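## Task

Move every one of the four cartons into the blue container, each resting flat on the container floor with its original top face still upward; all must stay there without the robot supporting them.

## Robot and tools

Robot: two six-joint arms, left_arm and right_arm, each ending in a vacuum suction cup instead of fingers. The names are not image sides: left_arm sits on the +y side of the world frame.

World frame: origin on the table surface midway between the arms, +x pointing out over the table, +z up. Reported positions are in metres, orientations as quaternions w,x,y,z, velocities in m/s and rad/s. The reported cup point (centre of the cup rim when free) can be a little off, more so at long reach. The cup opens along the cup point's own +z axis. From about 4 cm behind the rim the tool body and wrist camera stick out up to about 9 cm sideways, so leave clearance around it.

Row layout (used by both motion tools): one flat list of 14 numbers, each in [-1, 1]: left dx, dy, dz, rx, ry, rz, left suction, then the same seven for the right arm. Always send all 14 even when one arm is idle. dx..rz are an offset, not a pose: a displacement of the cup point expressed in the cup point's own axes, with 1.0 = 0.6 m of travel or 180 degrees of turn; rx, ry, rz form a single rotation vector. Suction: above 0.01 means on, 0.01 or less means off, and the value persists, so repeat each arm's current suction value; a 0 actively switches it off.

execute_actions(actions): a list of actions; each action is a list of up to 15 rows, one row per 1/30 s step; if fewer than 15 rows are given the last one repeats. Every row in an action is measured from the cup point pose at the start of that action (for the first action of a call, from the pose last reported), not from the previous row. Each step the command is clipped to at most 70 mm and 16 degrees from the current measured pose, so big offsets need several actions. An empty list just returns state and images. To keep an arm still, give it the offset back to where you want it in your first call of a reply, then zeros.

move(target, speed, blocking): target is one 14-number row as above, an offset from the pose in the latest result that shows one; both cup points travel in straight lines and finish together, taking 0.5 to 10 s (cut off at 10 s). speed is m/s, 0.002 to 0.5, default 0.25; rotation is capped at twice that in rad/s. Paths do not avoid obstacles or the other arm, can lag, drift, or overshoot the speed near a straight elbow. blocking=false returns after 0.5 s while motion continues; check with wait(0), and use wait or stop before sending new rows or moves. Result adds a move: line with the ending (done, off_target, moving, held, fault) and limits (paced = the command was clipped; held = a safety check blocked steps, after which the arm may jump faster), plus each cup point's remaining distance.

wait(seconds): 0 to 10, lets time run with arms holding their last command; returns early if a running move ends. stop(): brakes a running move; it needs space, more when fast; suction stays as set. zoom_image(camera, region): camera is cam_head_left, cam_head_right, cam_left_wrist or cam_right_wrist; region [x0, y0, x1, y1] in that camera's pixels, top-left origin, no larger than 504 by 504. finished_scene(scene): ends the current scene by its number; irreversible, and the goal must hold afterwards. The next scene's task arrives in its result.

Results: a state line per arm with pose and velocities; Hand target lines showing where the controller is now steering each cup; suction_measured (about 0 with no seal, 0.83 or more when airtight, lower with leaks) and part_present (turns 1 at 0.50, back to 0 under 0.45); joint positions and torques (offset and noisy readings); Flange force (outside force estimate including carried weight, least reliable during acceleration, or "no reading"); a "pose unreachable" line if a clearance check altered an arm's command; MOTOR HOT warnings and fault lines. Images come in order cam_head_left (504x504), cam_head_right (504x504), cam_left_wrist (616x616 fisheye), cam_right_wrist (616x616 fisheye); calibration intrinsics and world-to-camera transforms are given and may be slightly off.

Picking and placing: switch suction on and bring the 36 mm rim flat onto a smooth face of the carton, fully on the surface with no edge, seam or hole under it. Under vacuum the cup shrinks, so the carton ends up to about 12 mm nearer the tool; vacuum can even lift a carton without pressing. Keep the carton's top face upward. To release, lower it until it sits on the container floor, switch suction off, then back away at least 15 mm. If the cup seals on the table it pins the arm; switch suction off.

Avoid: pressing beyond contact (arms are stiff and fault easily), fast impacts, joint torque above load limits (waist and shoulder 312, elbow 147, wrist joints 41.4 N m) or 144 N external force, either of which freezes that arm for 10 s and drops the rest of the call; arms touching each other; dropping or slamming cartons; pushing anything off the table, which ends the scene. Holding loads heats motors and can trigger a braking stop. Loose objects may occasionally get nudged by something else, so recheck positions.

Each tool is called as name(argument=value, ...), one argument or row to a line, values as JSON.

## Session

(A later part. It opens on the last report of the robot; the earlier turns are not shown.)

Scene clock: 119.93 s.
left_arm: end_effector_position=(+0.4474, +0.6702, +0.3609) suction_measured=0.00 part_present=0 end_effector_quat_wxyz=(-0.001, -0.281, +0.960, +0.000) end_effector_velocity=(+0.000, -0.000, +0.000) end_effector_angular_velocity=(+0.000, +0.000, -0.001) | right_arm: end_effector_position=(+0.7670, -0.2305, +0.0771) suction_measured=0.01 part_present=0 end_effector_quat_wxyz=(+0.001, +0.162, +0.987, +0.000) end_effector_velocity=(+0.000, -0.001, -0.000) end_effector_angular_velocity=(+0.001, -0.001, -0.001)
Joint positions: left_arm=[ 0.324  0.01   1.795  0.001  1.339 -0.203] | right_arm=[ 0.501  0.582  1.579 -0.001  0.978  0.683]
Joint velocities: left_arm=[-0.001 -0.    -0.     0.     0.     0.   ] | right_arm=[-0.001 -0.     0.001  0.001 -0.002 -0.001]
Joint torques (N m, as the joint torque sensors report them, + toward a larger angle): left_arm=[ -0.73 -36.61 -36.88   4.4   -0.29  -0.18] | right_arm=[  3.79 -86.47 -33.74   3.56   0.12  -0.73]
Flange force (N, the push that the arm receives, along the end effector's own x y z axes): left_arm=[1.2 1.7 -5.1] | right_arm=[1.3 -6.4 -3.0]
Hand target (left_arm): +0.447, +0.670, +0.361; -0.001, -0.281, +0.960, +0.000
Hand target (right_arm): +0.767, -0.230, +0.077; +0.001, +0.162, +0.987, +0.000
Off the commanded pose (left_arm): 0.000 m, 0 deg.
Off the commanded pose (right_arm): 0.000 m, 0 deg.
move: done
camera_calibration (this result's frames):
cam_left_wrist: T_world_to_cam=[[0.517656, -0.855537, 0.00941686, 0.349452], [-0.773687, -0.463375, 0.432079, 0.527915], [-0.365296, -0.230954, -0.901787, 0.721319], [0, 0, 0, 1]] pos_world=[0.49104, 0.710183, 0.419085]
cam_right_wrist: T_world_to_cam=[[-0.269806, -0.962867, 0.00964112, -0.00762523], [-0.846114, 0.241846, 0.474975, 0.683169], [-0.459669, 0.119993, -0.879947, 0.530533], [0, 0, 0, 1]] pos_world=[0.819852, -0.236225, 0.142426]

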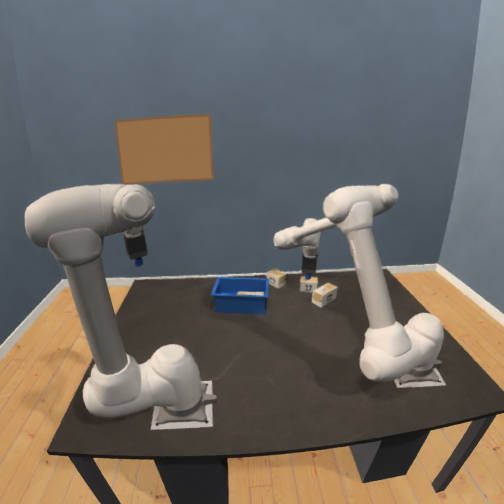

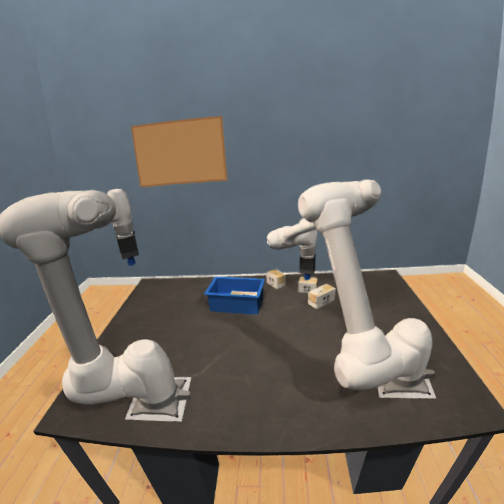

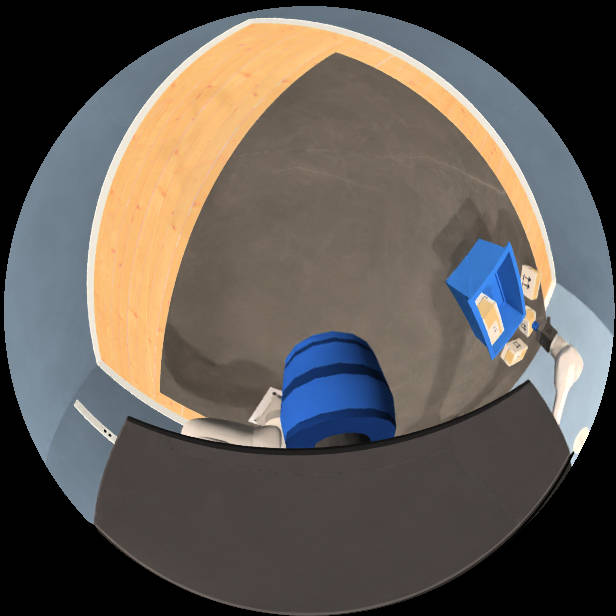

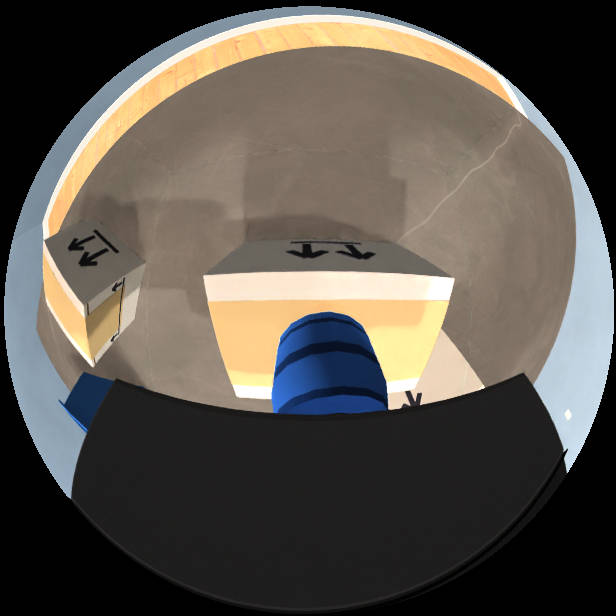

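move(
  target=[0,0,0,0,0,0,0,0,0,0.009,0,0,0,1],
  speed=0.015,
)

move(
  target=[0,0,0,0,0,0,0,0,0,0.005,0,0,0,1],
  speed=0.015,
)

Scene clock: 125.93 s.
left_arm: end_effector_position=(+0.4474, +0.6702, +0.3609) suction_measured=0.00 part_present=0 end_effector_quat_wxyz=(-0.001, -0.281, +0.960, +0.000) end_effector_velocity=(-0.000, -0.000, +0.000) end_effector_angular_velocity=(-0.001, -0.002, +0.000) | right_arm: end_effector_position=(+0.7669, -0.2304, +0.0718) suction_measured=0.01 part_present=0 end_effector_quat_wxyz=(+0.001, +0.162, +0.987, +0.000) end_effector_velocity=(-0.000, +0.001, -0.001) end_effector_angular_velocity=(-0.000, +0.001, +0.001)
Joint positions: left_arm=[ 0.324  0.01   1.795  0.001  1.339 -0.203] | right_arm=[ 0.501  0.587  1.582 -0.001  0.97   0.683]
Joint velocities: left_arm=[ 0.001 -0.001  0.    -0.001 -0.001  0.001] | right_arm=[ 0.001  0.001  0.    -0.    -0.001  0.   ]
Joint torques (N m, as the joint torque sensors report them, + toward a larger angle): left_arm=[ -0.87 -36.04 -36.42   4.36  -0.28  -0.28] | right_arm=[  3.44 -86.13 -33.33   3.55   0.34  -0.94]
Flange force (N, the push that the arm receives, along the end effector's own x y z axes): left_arm=[1.5 2.4 -6.1] | right_arm=[2.4 -5.7 -3.1]
Hand target (left_arm): +0.447, +0.670, +0.361; -0.001, -0.281, +0.960, +0.000
Hand target (right_arm): +0.767, -0.231, +0.072; +0.001, +0.162, +0.987, +0.000
Off the commanded pose (left_arm): 0.000 m, 0 deg.
Off the commanded pose (right_arm): 0.000 m, 0 deg.
move: done
camera_calibration (this result's frames):
cam_left_wrist: T_world_to_cam=[[0.517656, -0.855537, 0.00941666, 0.349452], [-0.773687, -0.463375, 0.432079, 0.527914], [-0.365296, -0.230954, -0.901787, 0.721319], [0, 0, 0, 1]] pos_world=[0.49104, 0.710183, 0.419084]
cam_right_wrist: T_world_to_cam=[[-0.269697, -0.962897, 0.00959977, -0.00757654], [-0.846135, 0.241729, 0.474997, 0.685665], [-0.459694, 0.119982, -0.879935, 0.525807], [0, 0, 0, 1]] pos_world=[0.819832, -0.236128, 0.13706]

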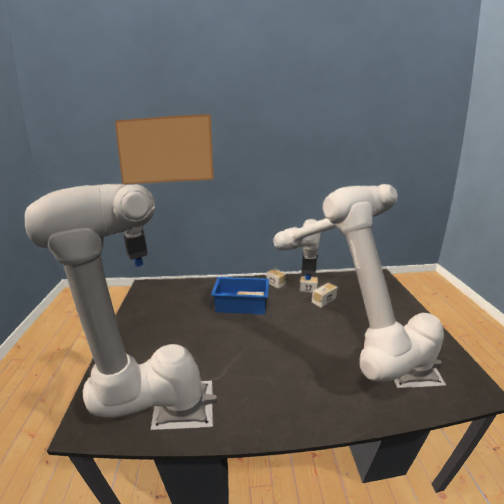

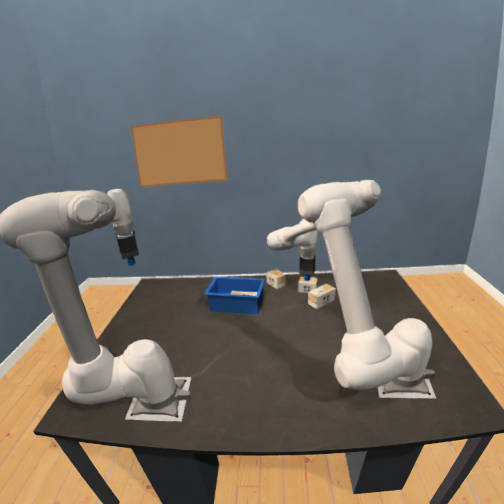

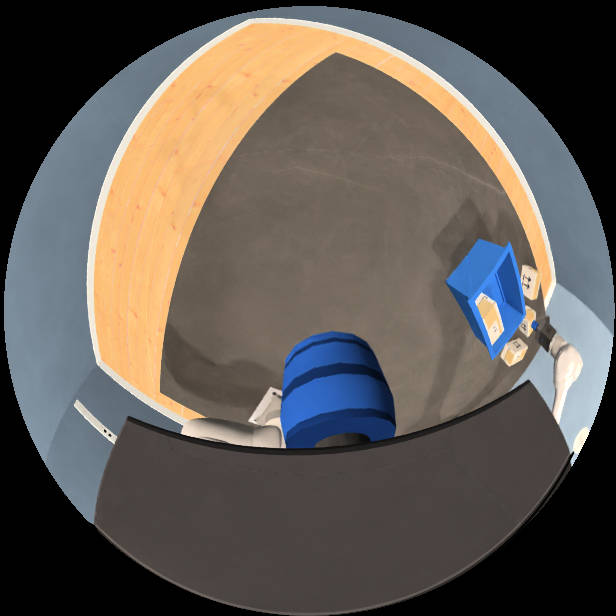

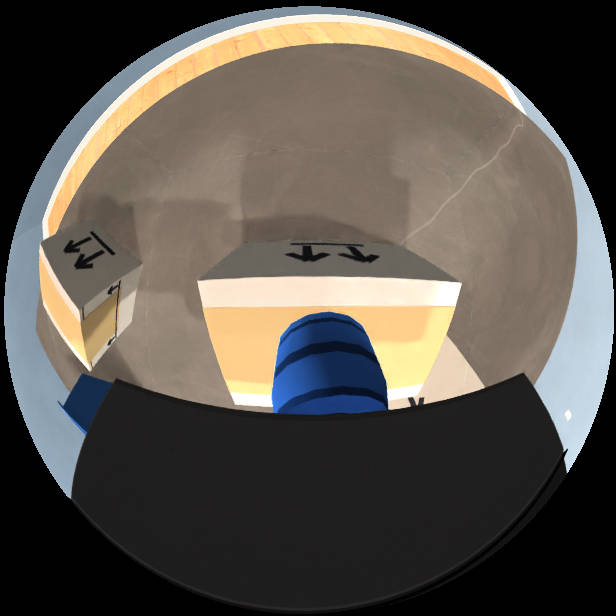

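Scene clock: 126.63 s.
left_arm: end_effector_position=(+0.4474, +0.6702, +0.3609) suction_measured=0.00 part_present=0 end_effector_quat_wxyz=(-0.001, -0.281, +0.960, +0.000) end_effector_velocity=(-0.000, -0.000, -0.000) end_effector_angular_velocity=(-0.000, +0.001, -0.001) | right_arm: end_effector_position=(+0.7669, -0.2304, +0.0688) suction_measured=0.94 part_present=1 end_effector_quat_wxyz=(+0.001, +0.162, +0.987, +0.000) end_effector_velocity=(-0.001, +0.002, -0.002) end_effector_angular_velocity=(-0.000, +0.001, +0.002)
Joint positions: left_arm=[ 0.324  0.01   1.795  0.001  1.339 -0.203] | right_arm=[ 0.501  0.59   1.584 -0.001  0.965  0.683]
Joint velocities: left_arm=[-0.     0.     0.    -0.     0.001  0.001] | right_arm=[ 0.003  0.002  0.     0.    -0.001  0.   ]
Joint torques (N m, as the joint torque sensors report them, + toward a larger angle): left_arm=[ -2.38 -35.91 -36.41   4.31  -0.48  -0.22] | right_arm=[  3.95 -89.26 -35.15   3.54   0.07  -0.98]
Flange force (N, the push that the arm receives, along the end effector's own x y z axes): left_arm=[1.3 5.0 -6.6] | right_arm=[1.8 -6.3 0.5]
Hand target (left_arm): +0.447, +0.670, +0.361; -0.001, -0.281, +0.960, +0.000
Hand target (right_arm): +0.767, -0.230, +0.069; +0.001, +0.162, +0.987, +0.000
Off the commanded pose (left_arm): 0.000 m, 0 deg.
Off the commanded pose (right_arm): 0.000 m, 0 deg.
move: done
camera_calibration (this result's frames):
cam_left_wrist: T_world_to_cam=[[0.517656, -0.855537, 0.00941688, 0.349452], [-0.773687, -0.463375, 0.432079, 0.527915], [-0.365296, -0.230954, -0.901787, 0.721319], [0, 0, 0, 1]] pos_world=[0.49104, 0.710183, 0.419085]
cam_right_wrist: T_world_to_cam=[[-0.269695, -0.962898, 0.00959752, -0.00754377], [-0.846136, 0.241726, 0.474997, 0.687088], [-0.459694, 0.119983, -0.879935, 0.523186], [0, 0, 0, 1]] pos_world=[0.81984, -0.236124, 0.134077]

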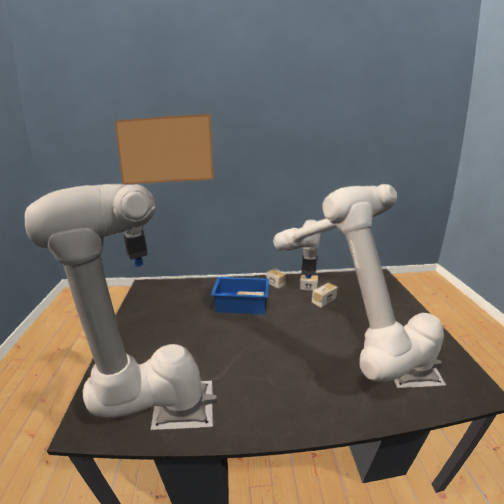

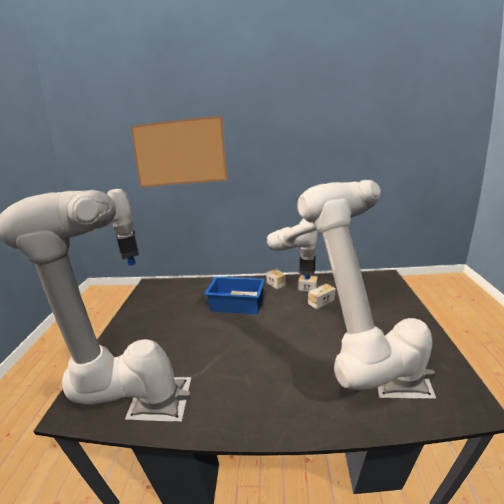

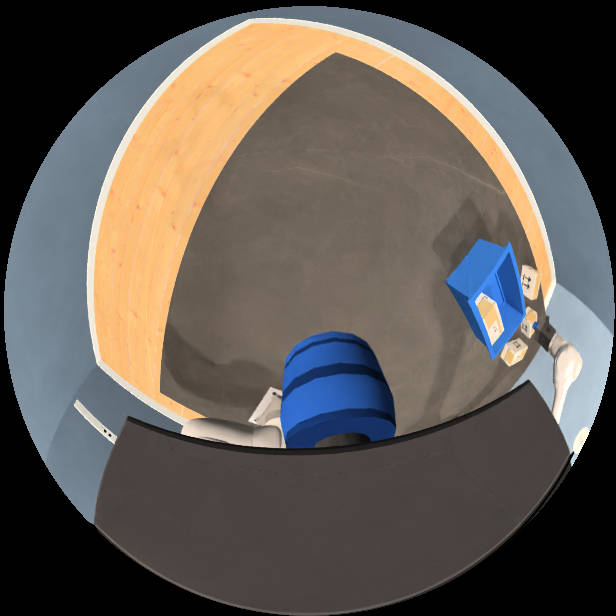

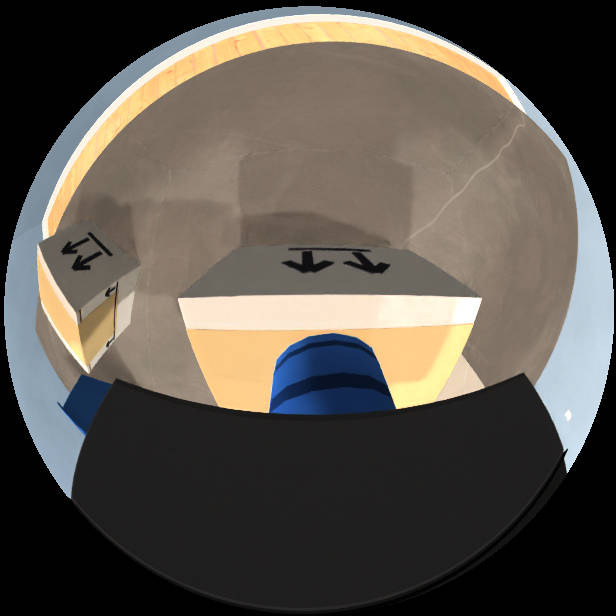

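move(
  target=[0,0,0,0,0,0,0,0,0,-0.27,0,0,0,1],
  speed=0.25,
)

move(
  target=[0,0,0,0,0,0,0,0.525,0.704,0,0,0,-0.033,1],
  speed=0.35,
)

move(
  target=[0,0,0,0,0,0,0,0,0,0.115,0,0,0,1],
  speed=0.1,
)

Scene clock: 133.30 s.
left_arm: end_effector_position=(+0.4474, +0.6702, +0.3609) suction_measured=0.00 part_present=0 end_effector_quat_wxyz=(-0.001, -0.281, +0.960, +0.000) end_effector_velocity=(+0.000, +0.000, -0.001) end_effector_angular_velocity=(-0.000, +0.001, -0.001) | right_arm: end_effector_position=(+0.7665, -0.2306, +0.2308) suction_measured=0.95 part_present=1 end_effector_quat_wxyz=(+0.001, +0.162, +0.987, +0.000) end_effector_velocity=(-0.000, -0.001, +0.000) end_effector_angular_velocity=(-0.001, +0.000, -0.000)
Joint positions: left_arm=[ 0.324  0.01   1.795  0.001  1.339 -0.203] | right_arm=[ 0.501  0.469  1.454 -0.001  1.216  0.683]
Joint velocities: left_arm=[ 0.     0.001 -0.     0.     0.     0.001] | right_arm=[-0.    -0.    -0.    -0.001  0.001 -0.   ]
Joint torques (N m, as the joint torque sensors report them, + toward a larger angle): left_arm=[ -0.71 -36.81 -36.69   4.29  -0.18  -0.16] | right_arm=[  4.49 -83.8  -40.19   4.15   0.3   -1.02]
Flange force (N, the push that the arm receives, along the end effector's own x y z axes): left_arm=[0.0 1.4 -4.8] | right_arm=[2.2 -7.6 2.6]
Hand target (left_arm): +0.447, +0.670, +0.361; -0.001, -0.281, +0.960, +0.000
Hand target (right_arm): +0.767, -0.231, +0.231; +0.001, +0.162, +0.987, +0.000
Off the commanded pose (left_arm): 0.000 m, 0 deg.
Off the commanded pose (right_arm): 0.000 m, 0 deg.
move: done
camera_calibration (this result's frames):
cam_left_wrist: T_world_to_cam=[[0.517656, -0.855537, 0.0094169, 0.349452], [-0.773687, -0.463375, 0.432079, 0.527915], [-0.365296, -0.230954, -0.901787, 0.721319], [0, 0, 0, 1]] pos_world=[0.49104, 0.710183, 0.419085]
cam_right_wrist: T_world_to_cam=[[-0.269861, -0.96285, 0.00969013, -0.00926988], [-0.846088, 0.241916, 0.474987, 0.609843], [-0.459685, 0.119982, -0.87994, 0.665543], [0, 0, 0, 1]] pos_world=[0.819419, -0.236309, 0.296061]

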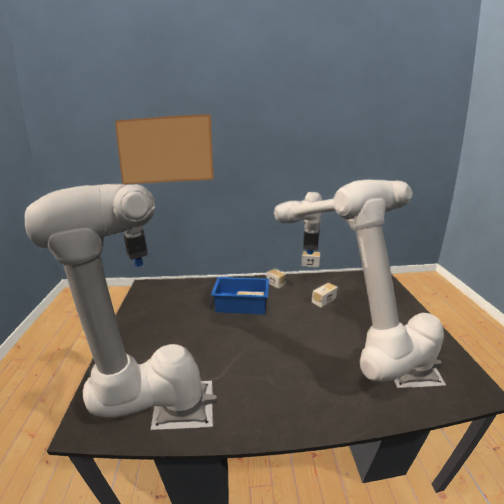

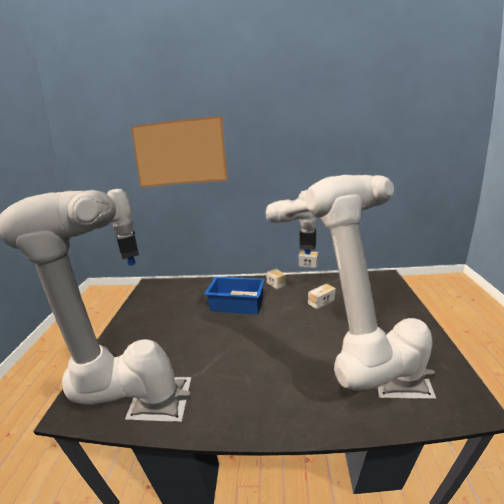

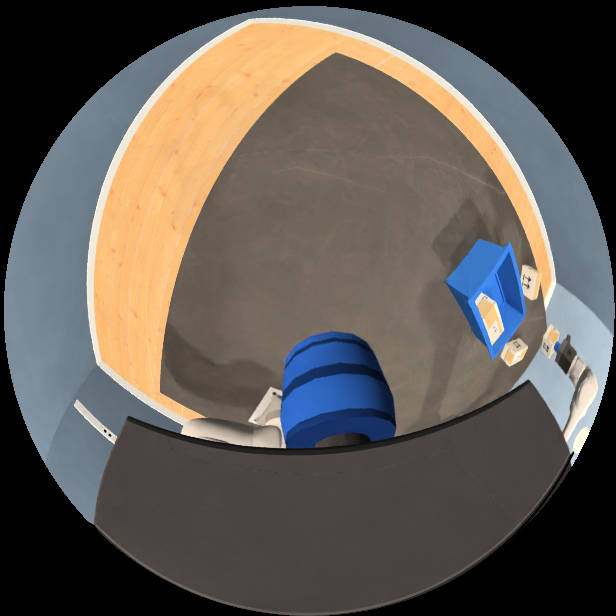

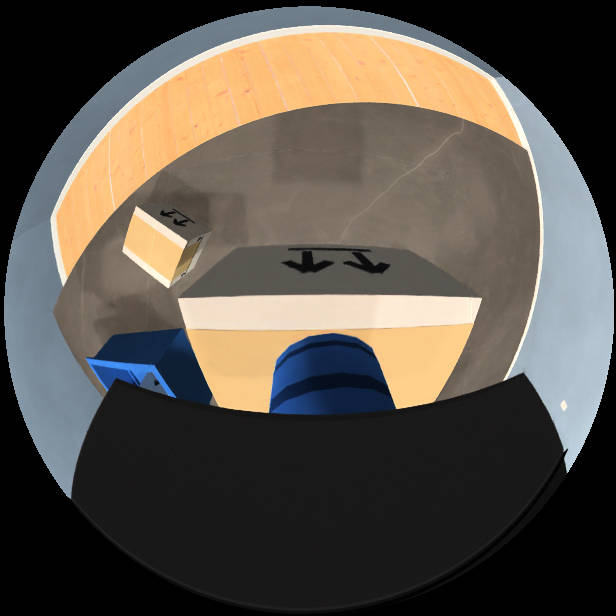

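Scene clock: 135.33 s.
left_arm: end_effector_position=(+0.4474, +0.6702, +0.3609) suction_measured=0.00 part_present=0 end_effector_quat_wxyz=(-0.001, -0.281, +0.960, +0.000) end_effector_velocity=(+0.000, -0.001, +0.001) end_effector_angular_velocity=(-0.001, -0.003, -0.001) | right_arm: end_effector_position=(+0.6024, +0.2700, +0.2312) suction_measured=0.95 part_present=1 end_effector_quat_wxyz=(+0.001, +0.110, +0.994, +0.001) end_effector_velocity=(-0.000, +0.001, -0.001) end_effector_angular_velocity=(-0.002, +0.001, +0.001)
Joint positions: left_arm=[ 0.324  0.01   1.795  0.001  1.339 -0.203] | right_arm=[ 1.063  0.797  0.904 -0.001  1.438  1.141]
Joint velocities: left_arm=[-0.001 -0.002 -0.    -0.002 -0.     0.001] | right_arm=[ 0.001  0.002 -0.002 -0.001  0.002  0.   ]
Joint torques (N m, as the joint torque sensors report them, + toward a larger angle): left_arm=[ -0.94 -37.17 -36.87   4.43  -0.38  -0.24] | right_arm=[   4.07 -112.94  -43.51    4.24    0.13   -0.87]
Flange force (N, the push that the arm receives, along the end effector's own x y z axes): left_arm=[1.0 2.2 -5.6] | right_arm=[2.3 -14.2 4.4]
Hand target (left_arm): +0.447, +0.670, +0.361; -0.001, -0.281, +0.960, +0.000
Hand target (right_arm): +0.602, +0.270, +0.231; +0.001, +0.110, +0.994, +0.001
Off the commanded pose (left_arm): 0.000 m, 0 deg.
Off the commanded pose (right_arm): 0.001 m, 0 deg.
move: done
camera_calibration (this result's frames):
cam_left_wrist: T_world_to_cam=[[0.517656, -0.855537, 0.00941666, 0.349452], [-0.773687, -0.463375, 0.432079, 0.527915], [-0.365296, -0.230954, -0.901787, 0.721319], [0, 0, 0, 1]] pos_world=[0.49104, 0.710183, 0.419085]
cam_right_wrist: T_world_to_cam=[[-0.169015, -0.985574, 0.00878451, 0.374079], [-0.866448, 0.152822, 0.475303, 0.385878], [-0.469789, 0.0727219, -0.879778, 0.549248], [0, 0, 0, 1]] pos_world=[0.655598, 0.269769, 0.296521]

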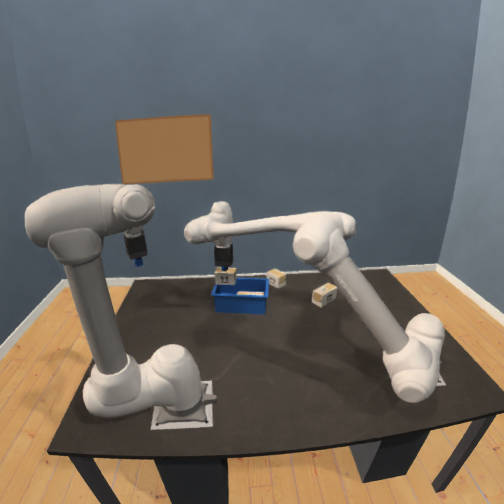

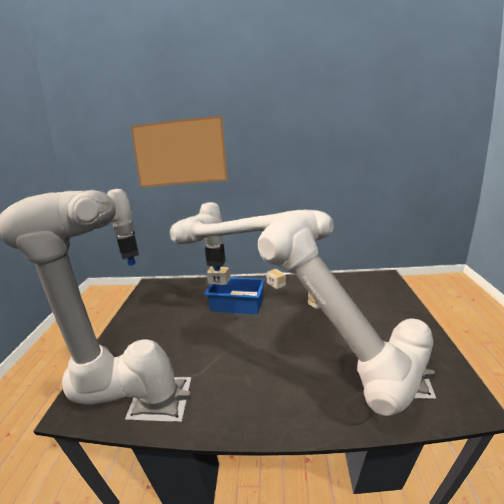

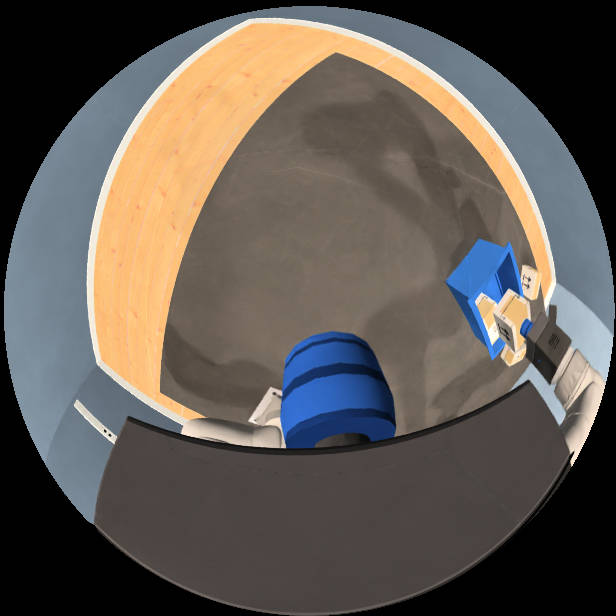

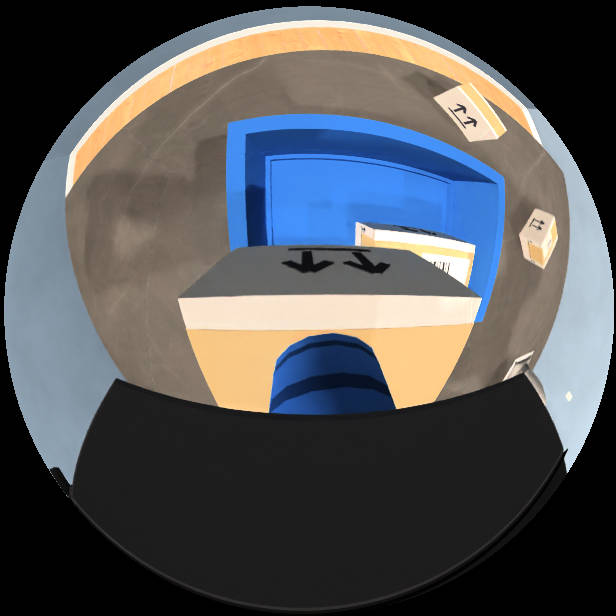

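Scene clock: 136.37 s.
left_arm: end_effector_position=(+0.4474, +0.6702, +0.3609) suction_measured=0.00 part_present=0 end_effector_quat_wxyz=(-0.001, -0.281, +0.960, +0.000) end_effector_velocity=(+0.000, +0.000, -0.001) end_effector_angular_velocity=(-0.000, +0.002, -0.000) | right_arm: end_effector_position=(+0.6025, +0.2702, +0.1623) suction_measured=0.95 part_present=1 end_effector_quat_wxyz=(+0.001, +0.110, +0.994, +0.001) end_effector_velocity=(-0.001, -0.000, -0.002) end_effector_angular_velocity=(-0.000, +0.002, -0.001)
Joint positions: left_arm=[ 0.324  0.01   1.795  0.001  1.339 -0.203] | right_arm=[ 1.063  0.822  0.983 -0.001  1.334  1.141]
Joint velocities: left_arm=[-0.     0.002 -0.     0.     0.     0.   ] | right_arm=[ 0.     0.001  0.002  0.001 -0.001  0.   ]
Joint torques (N m, as the joint torque sensors report them, + toward a larger angle): left_arm=[ -0.68 -36.4  -36.62   4.35  -0.43  -0.2 ] | right_arm=[   5.41 -114.53  -42.25    4.18   -0.1    -0.91]
Flange force (N, the push that the arm receives, along the end effector's own x y z axes): left_arm=[1.7 1.8 -6.3] | right_arm=[-0.3 -10.3 3.2]
Hand target (left_arm): +0.447, +0.670, +0.361; -0.001, -0.281, +0.960, +0.000
Hand target (right_arm): +0.603, +0.270, +0.162; +0.001, +0.110, +0.994, +0.001
Off the commanded pose (left_arm): 0.000 m, 0 deg.
Off the commanded pose (right_arm): 0.000 m, 0 deg.
move: done
camera_calibration (this result's frames):
cam_left_wrist: T_world_to_cam=[[0.517656, -0.855537, 0.00941674, 0.349452], [-0.773687, -0.463375, 0.432079, 0.527915], [-0.365296, -0.230954, -0.901787, 0.721319], [0, 0, 0, 1]] pos_world=[0.49104, 0.710183, 0.419085]
cam_right_wrist: T_world_to_cam=[[-0.168905, -0.985593, 0.00877081, 0.374813], [-0.866485, 0.152722, 0.475269, 0.418768], [-0.469761, 0.0726755, -0.879797, 0.488642], [0, 0, 0, 1]] pos_world=[0.655709, 0.269945, 0.227591]

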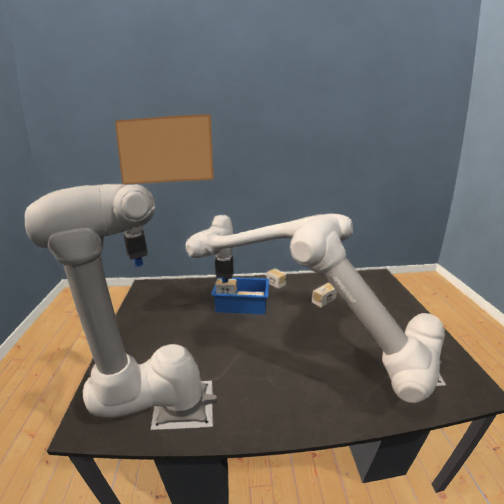

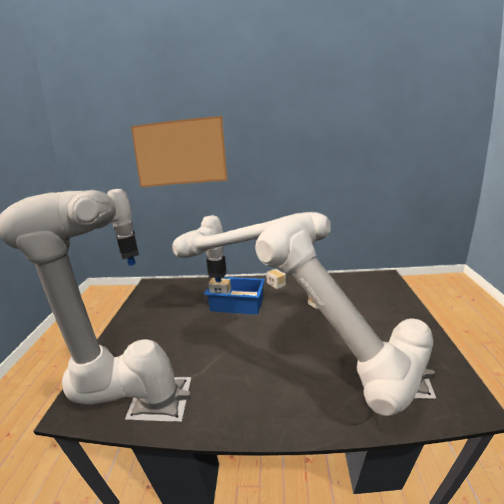

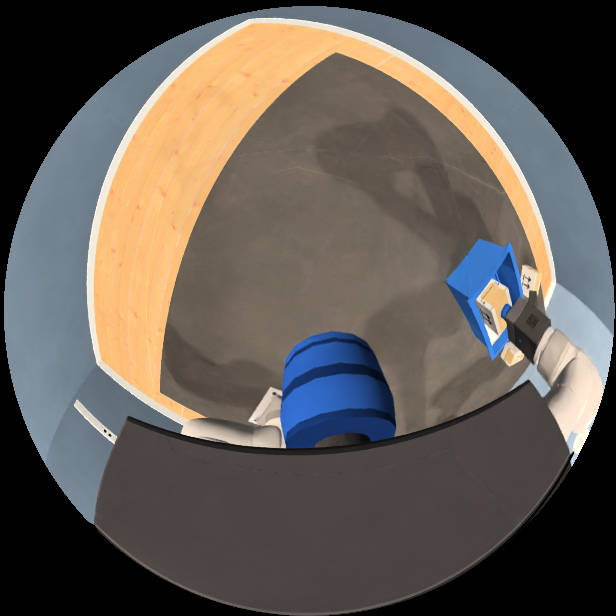

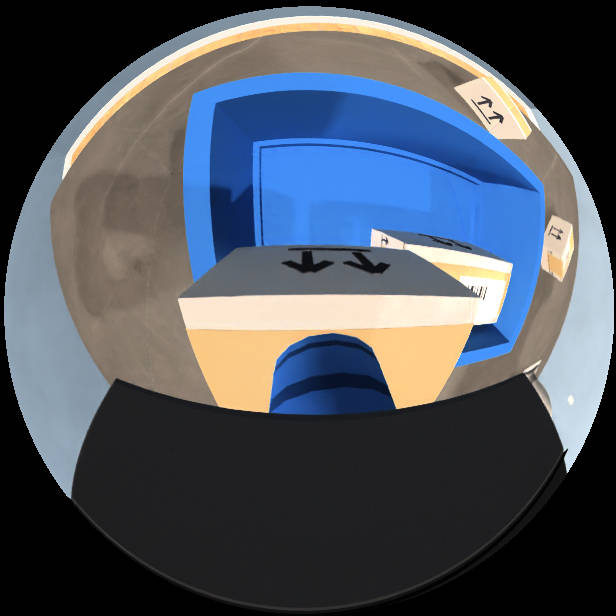

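move(
  target=[0,0,0,0,0,0,0,-0.003,0.005,0,0,0,0,1],
  speed=0.03,
)

move(
  target=[0,0,0,0,0,0,0,0,0,0.125,0,0,0,1],
  speed=0.06,
)

Scene clock: 144.17 s.
left_arm: end_effector_position=(+0.4474, +0.6702, +0.3609) suction_measured=0.00 part_present=0 end_effector_quat_wxyz=(-0.001, -0.281, +0.960, +0.000) end_effector_velocity=(+0.000, -0.000, -0.000) end_effector_angular_velocity=(-0.000, -0.000, +0.001) | right_arm: end_effector_position=(+0.6049, +0.2728, +0.1623) suction_measured=0.95 part_present=1 end_effector_quat_wxyz=(+0.001, +0.110, +0.994, +0.001) end_effector_velocity=(+0.001, +0.001, +0.002) end_effector_angular_velocity=(+0.003, -0.003, +0.001)
Joint positions: left_arm=[ 0.324  0.01   1.795  0.001  1.339 -0.203] | right_arm=[ 1.063  0.829  0.971 -0.001  1.339  1.14 ]
Joint velocities: left_arm=[-0.     0.    -0.    -0.001 -0.    -0.001] | right_arm=[-0.     0.001 -0.004 -0.    -0.001 -0.001]
Joint torques (N m, as the joint torque sensors report them, + toward a larger angle): left_arm=[ -1.63 -36.54 -36.43   4.23  -0.39  -0.07] | right_arm=[   3.84 -112.74  -41.84    4.02    0.07   -0.74]
Flange force (N, the push that the arm receives, along the end effector's own x y z axes): left_arm=[0.8 3.1 -6.3] | right_arm=[1.9 -12.7 1.6]
Hand target (left_arm): +0.447, +0.670, +0.361; -0.001, -0.281, +0.960, +0.000
Hand target (right_arm): +0.605, +0.273, +0.162; +0.001, +0.110, +0.994, +0.001
Off the commanded pose (left_arm): 0.000 m, 0 deg.
Off the commanded pose (right_arm): 0.000 m, 0 deg.
move: done
camera_calibration (this result's frames):
cam_left_wrist: T_world_to_cam=[[0.517656, -0.855537, 0.00941668, 0.349452], [-0.773687, -0.463375, 0.432079, 0.527914], [-0.365296, -0.230954, -0.901787, 0.721319], [0, 0, 0, 1]] pos_world=[0.49104, 0.710183, 0.419085]
cam_right_wrist: T_world_to_cam=[[-0.168905, -0.985594, 0.00874669, 0.377715], [-0.866468, 0.152708, 0.475303, 0.420422], [-0.469791, 0.0727023, -0.879779, 0.489588], [0, 0, 0, 1]] pos_world=[0.658085, 0.272478, 0.227598]

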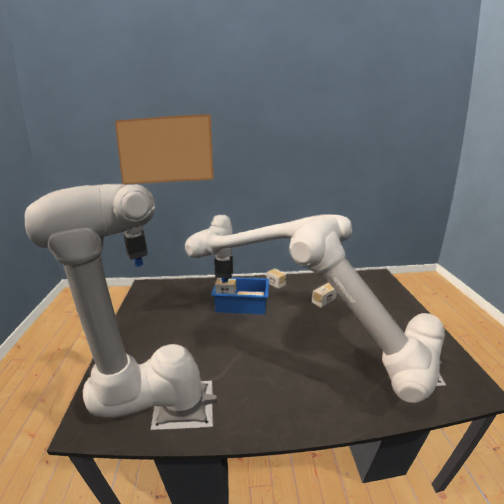

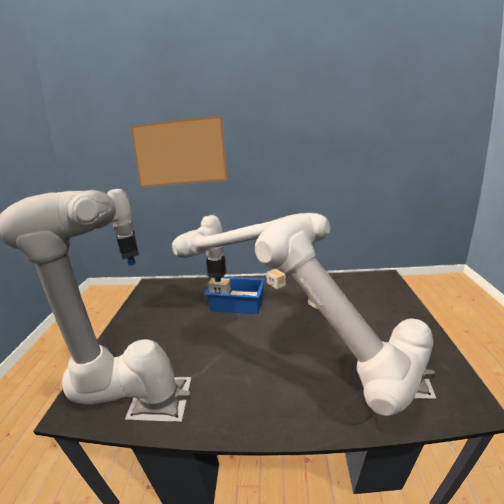

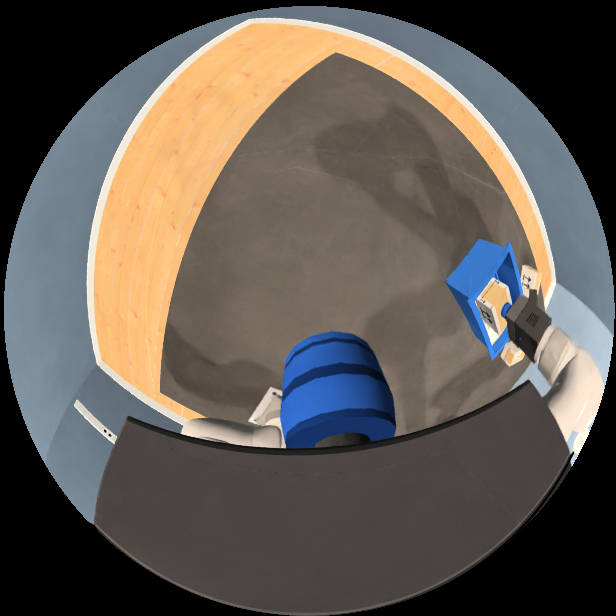

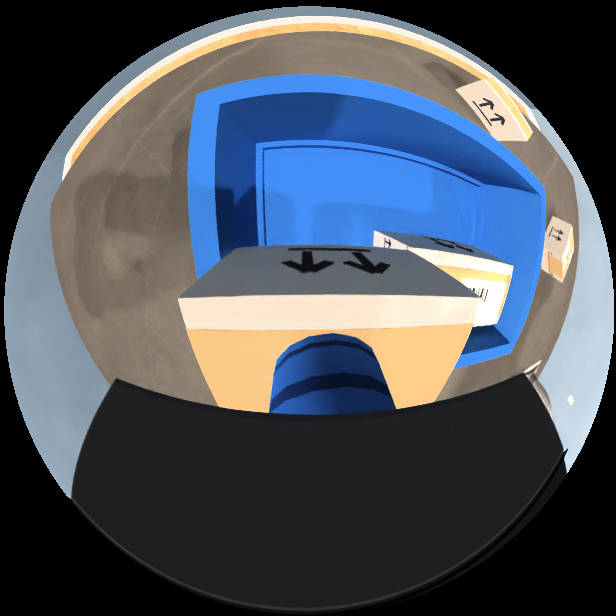

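Scene clock: 145.73 s.
left_arm: end_effector_position=(+0.4474, +0.6702, +0.3609) suction_measured=0.00 part_present=0 end_effector_quat_wxyz=(-0.001, -0.281, +0.960, +0.000) end_effector_velocity=(+0.000, -0.000, -0.000) end_effector_angular_velocity=(+0.000, +0.000, -0.001) | right_arm: end_effector_position=(+0.6050, +0.2729, +0.0874) suction_measured=0.95 part_present=1 end_effector_quat_wxyz=(+0.001, +0.110, +0.994, +0.001) end_effector_velocity=(-0.000, +0.000, -0.001) end_effector_angular_velocity=(+0.000, +0.001, -0.000)
Joint positions: left_arm=[ 0.324  0.01   1.795  0.001  1.339 -0.203] | right_arm=[ 1.063  0.869  1.036 -0.001  1.234  1.14 ]
Joint velocities: left_arm=[-0.     0.001  0.     0.    -0.     0.   ] | right_arm=[ 0.     0.001  0.     0.001 -0.001 -0.   ]
Joint torques (N m, as the joint torque sensors report them, + toward a larger angle): left_arm=[ -0.94 -37.22 -36.58   4.37  -0.34  -0.17] | right_arm=[   2.57 -115.49  -41.62    4.14    0.25   -0.94]
Flange force (N, the push that the arm receives, along the end effector's own x y z axes): left_arm=[-0.3 1.9 -5.5] | right_arm=[3.8 -12.7 2.1]
Hand target (left_arm): +0.447, +0.670, +0.361; -0.001, -0.281, +0.960, +0.000
Hand target (right_arm): +0.605, +0.273, +0.087; +0.001, +0.110, +0.994, +0.001
Off the commanded pose (left_arm): 0.000 m, 0 deg.
Off the commanded pose (right_arm): 0.000 m, 0 deg.
move: done
camera_calibration (this result's frames):
cam_left_wrist: T_world_to_cam=[[0.517656, -0.855537, 0.00941679, 0.349452], [-0.773687, -0.463375, 0.432079, 0.527915], [-0.365296, -0.230954, -0.901787, 0.721319], [0, 0, 0, 1]] pos_world=[0.49104, 0.710183, 0.419085]
cam_right_wrist: T_world_to_cam=[[-0.168823, -0.985608, 0.00871176, 0.378525], [-0.866479, 0.152619, 0.475312, 0.456157], [-0.469801, 0.0726949, -0.879774, 0.423716], [0, 0, 0, 1]] pos_world=[0.658216, 0.272657, 0.15266]

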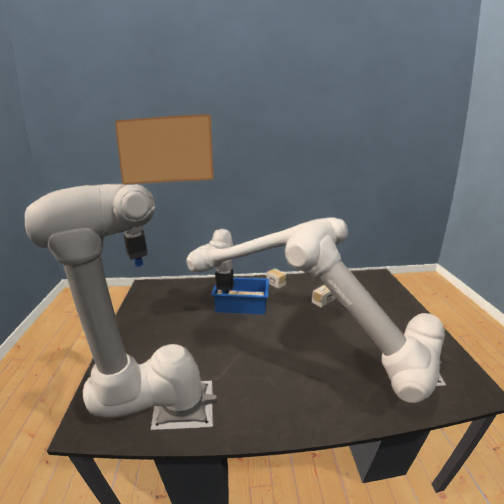

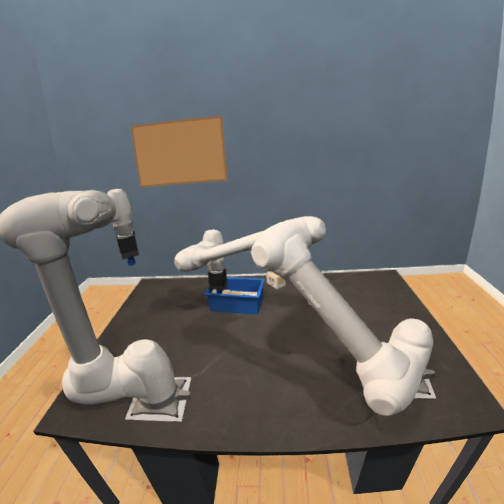

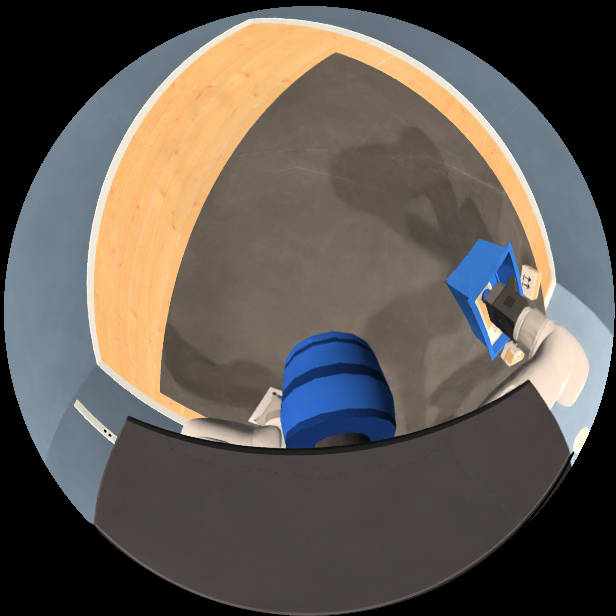

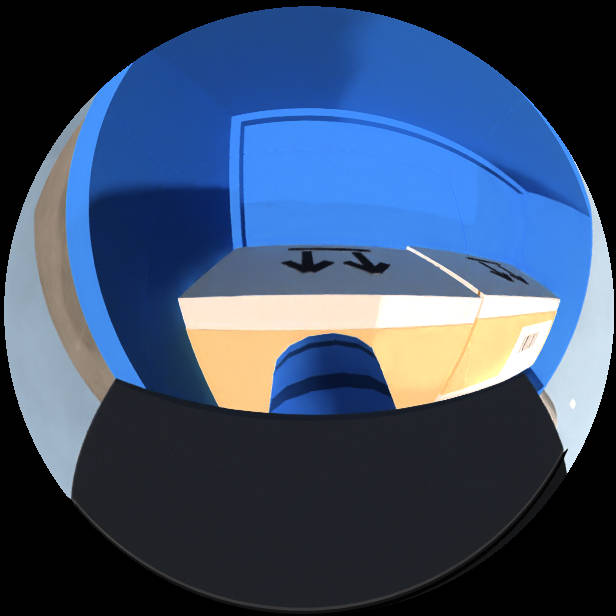

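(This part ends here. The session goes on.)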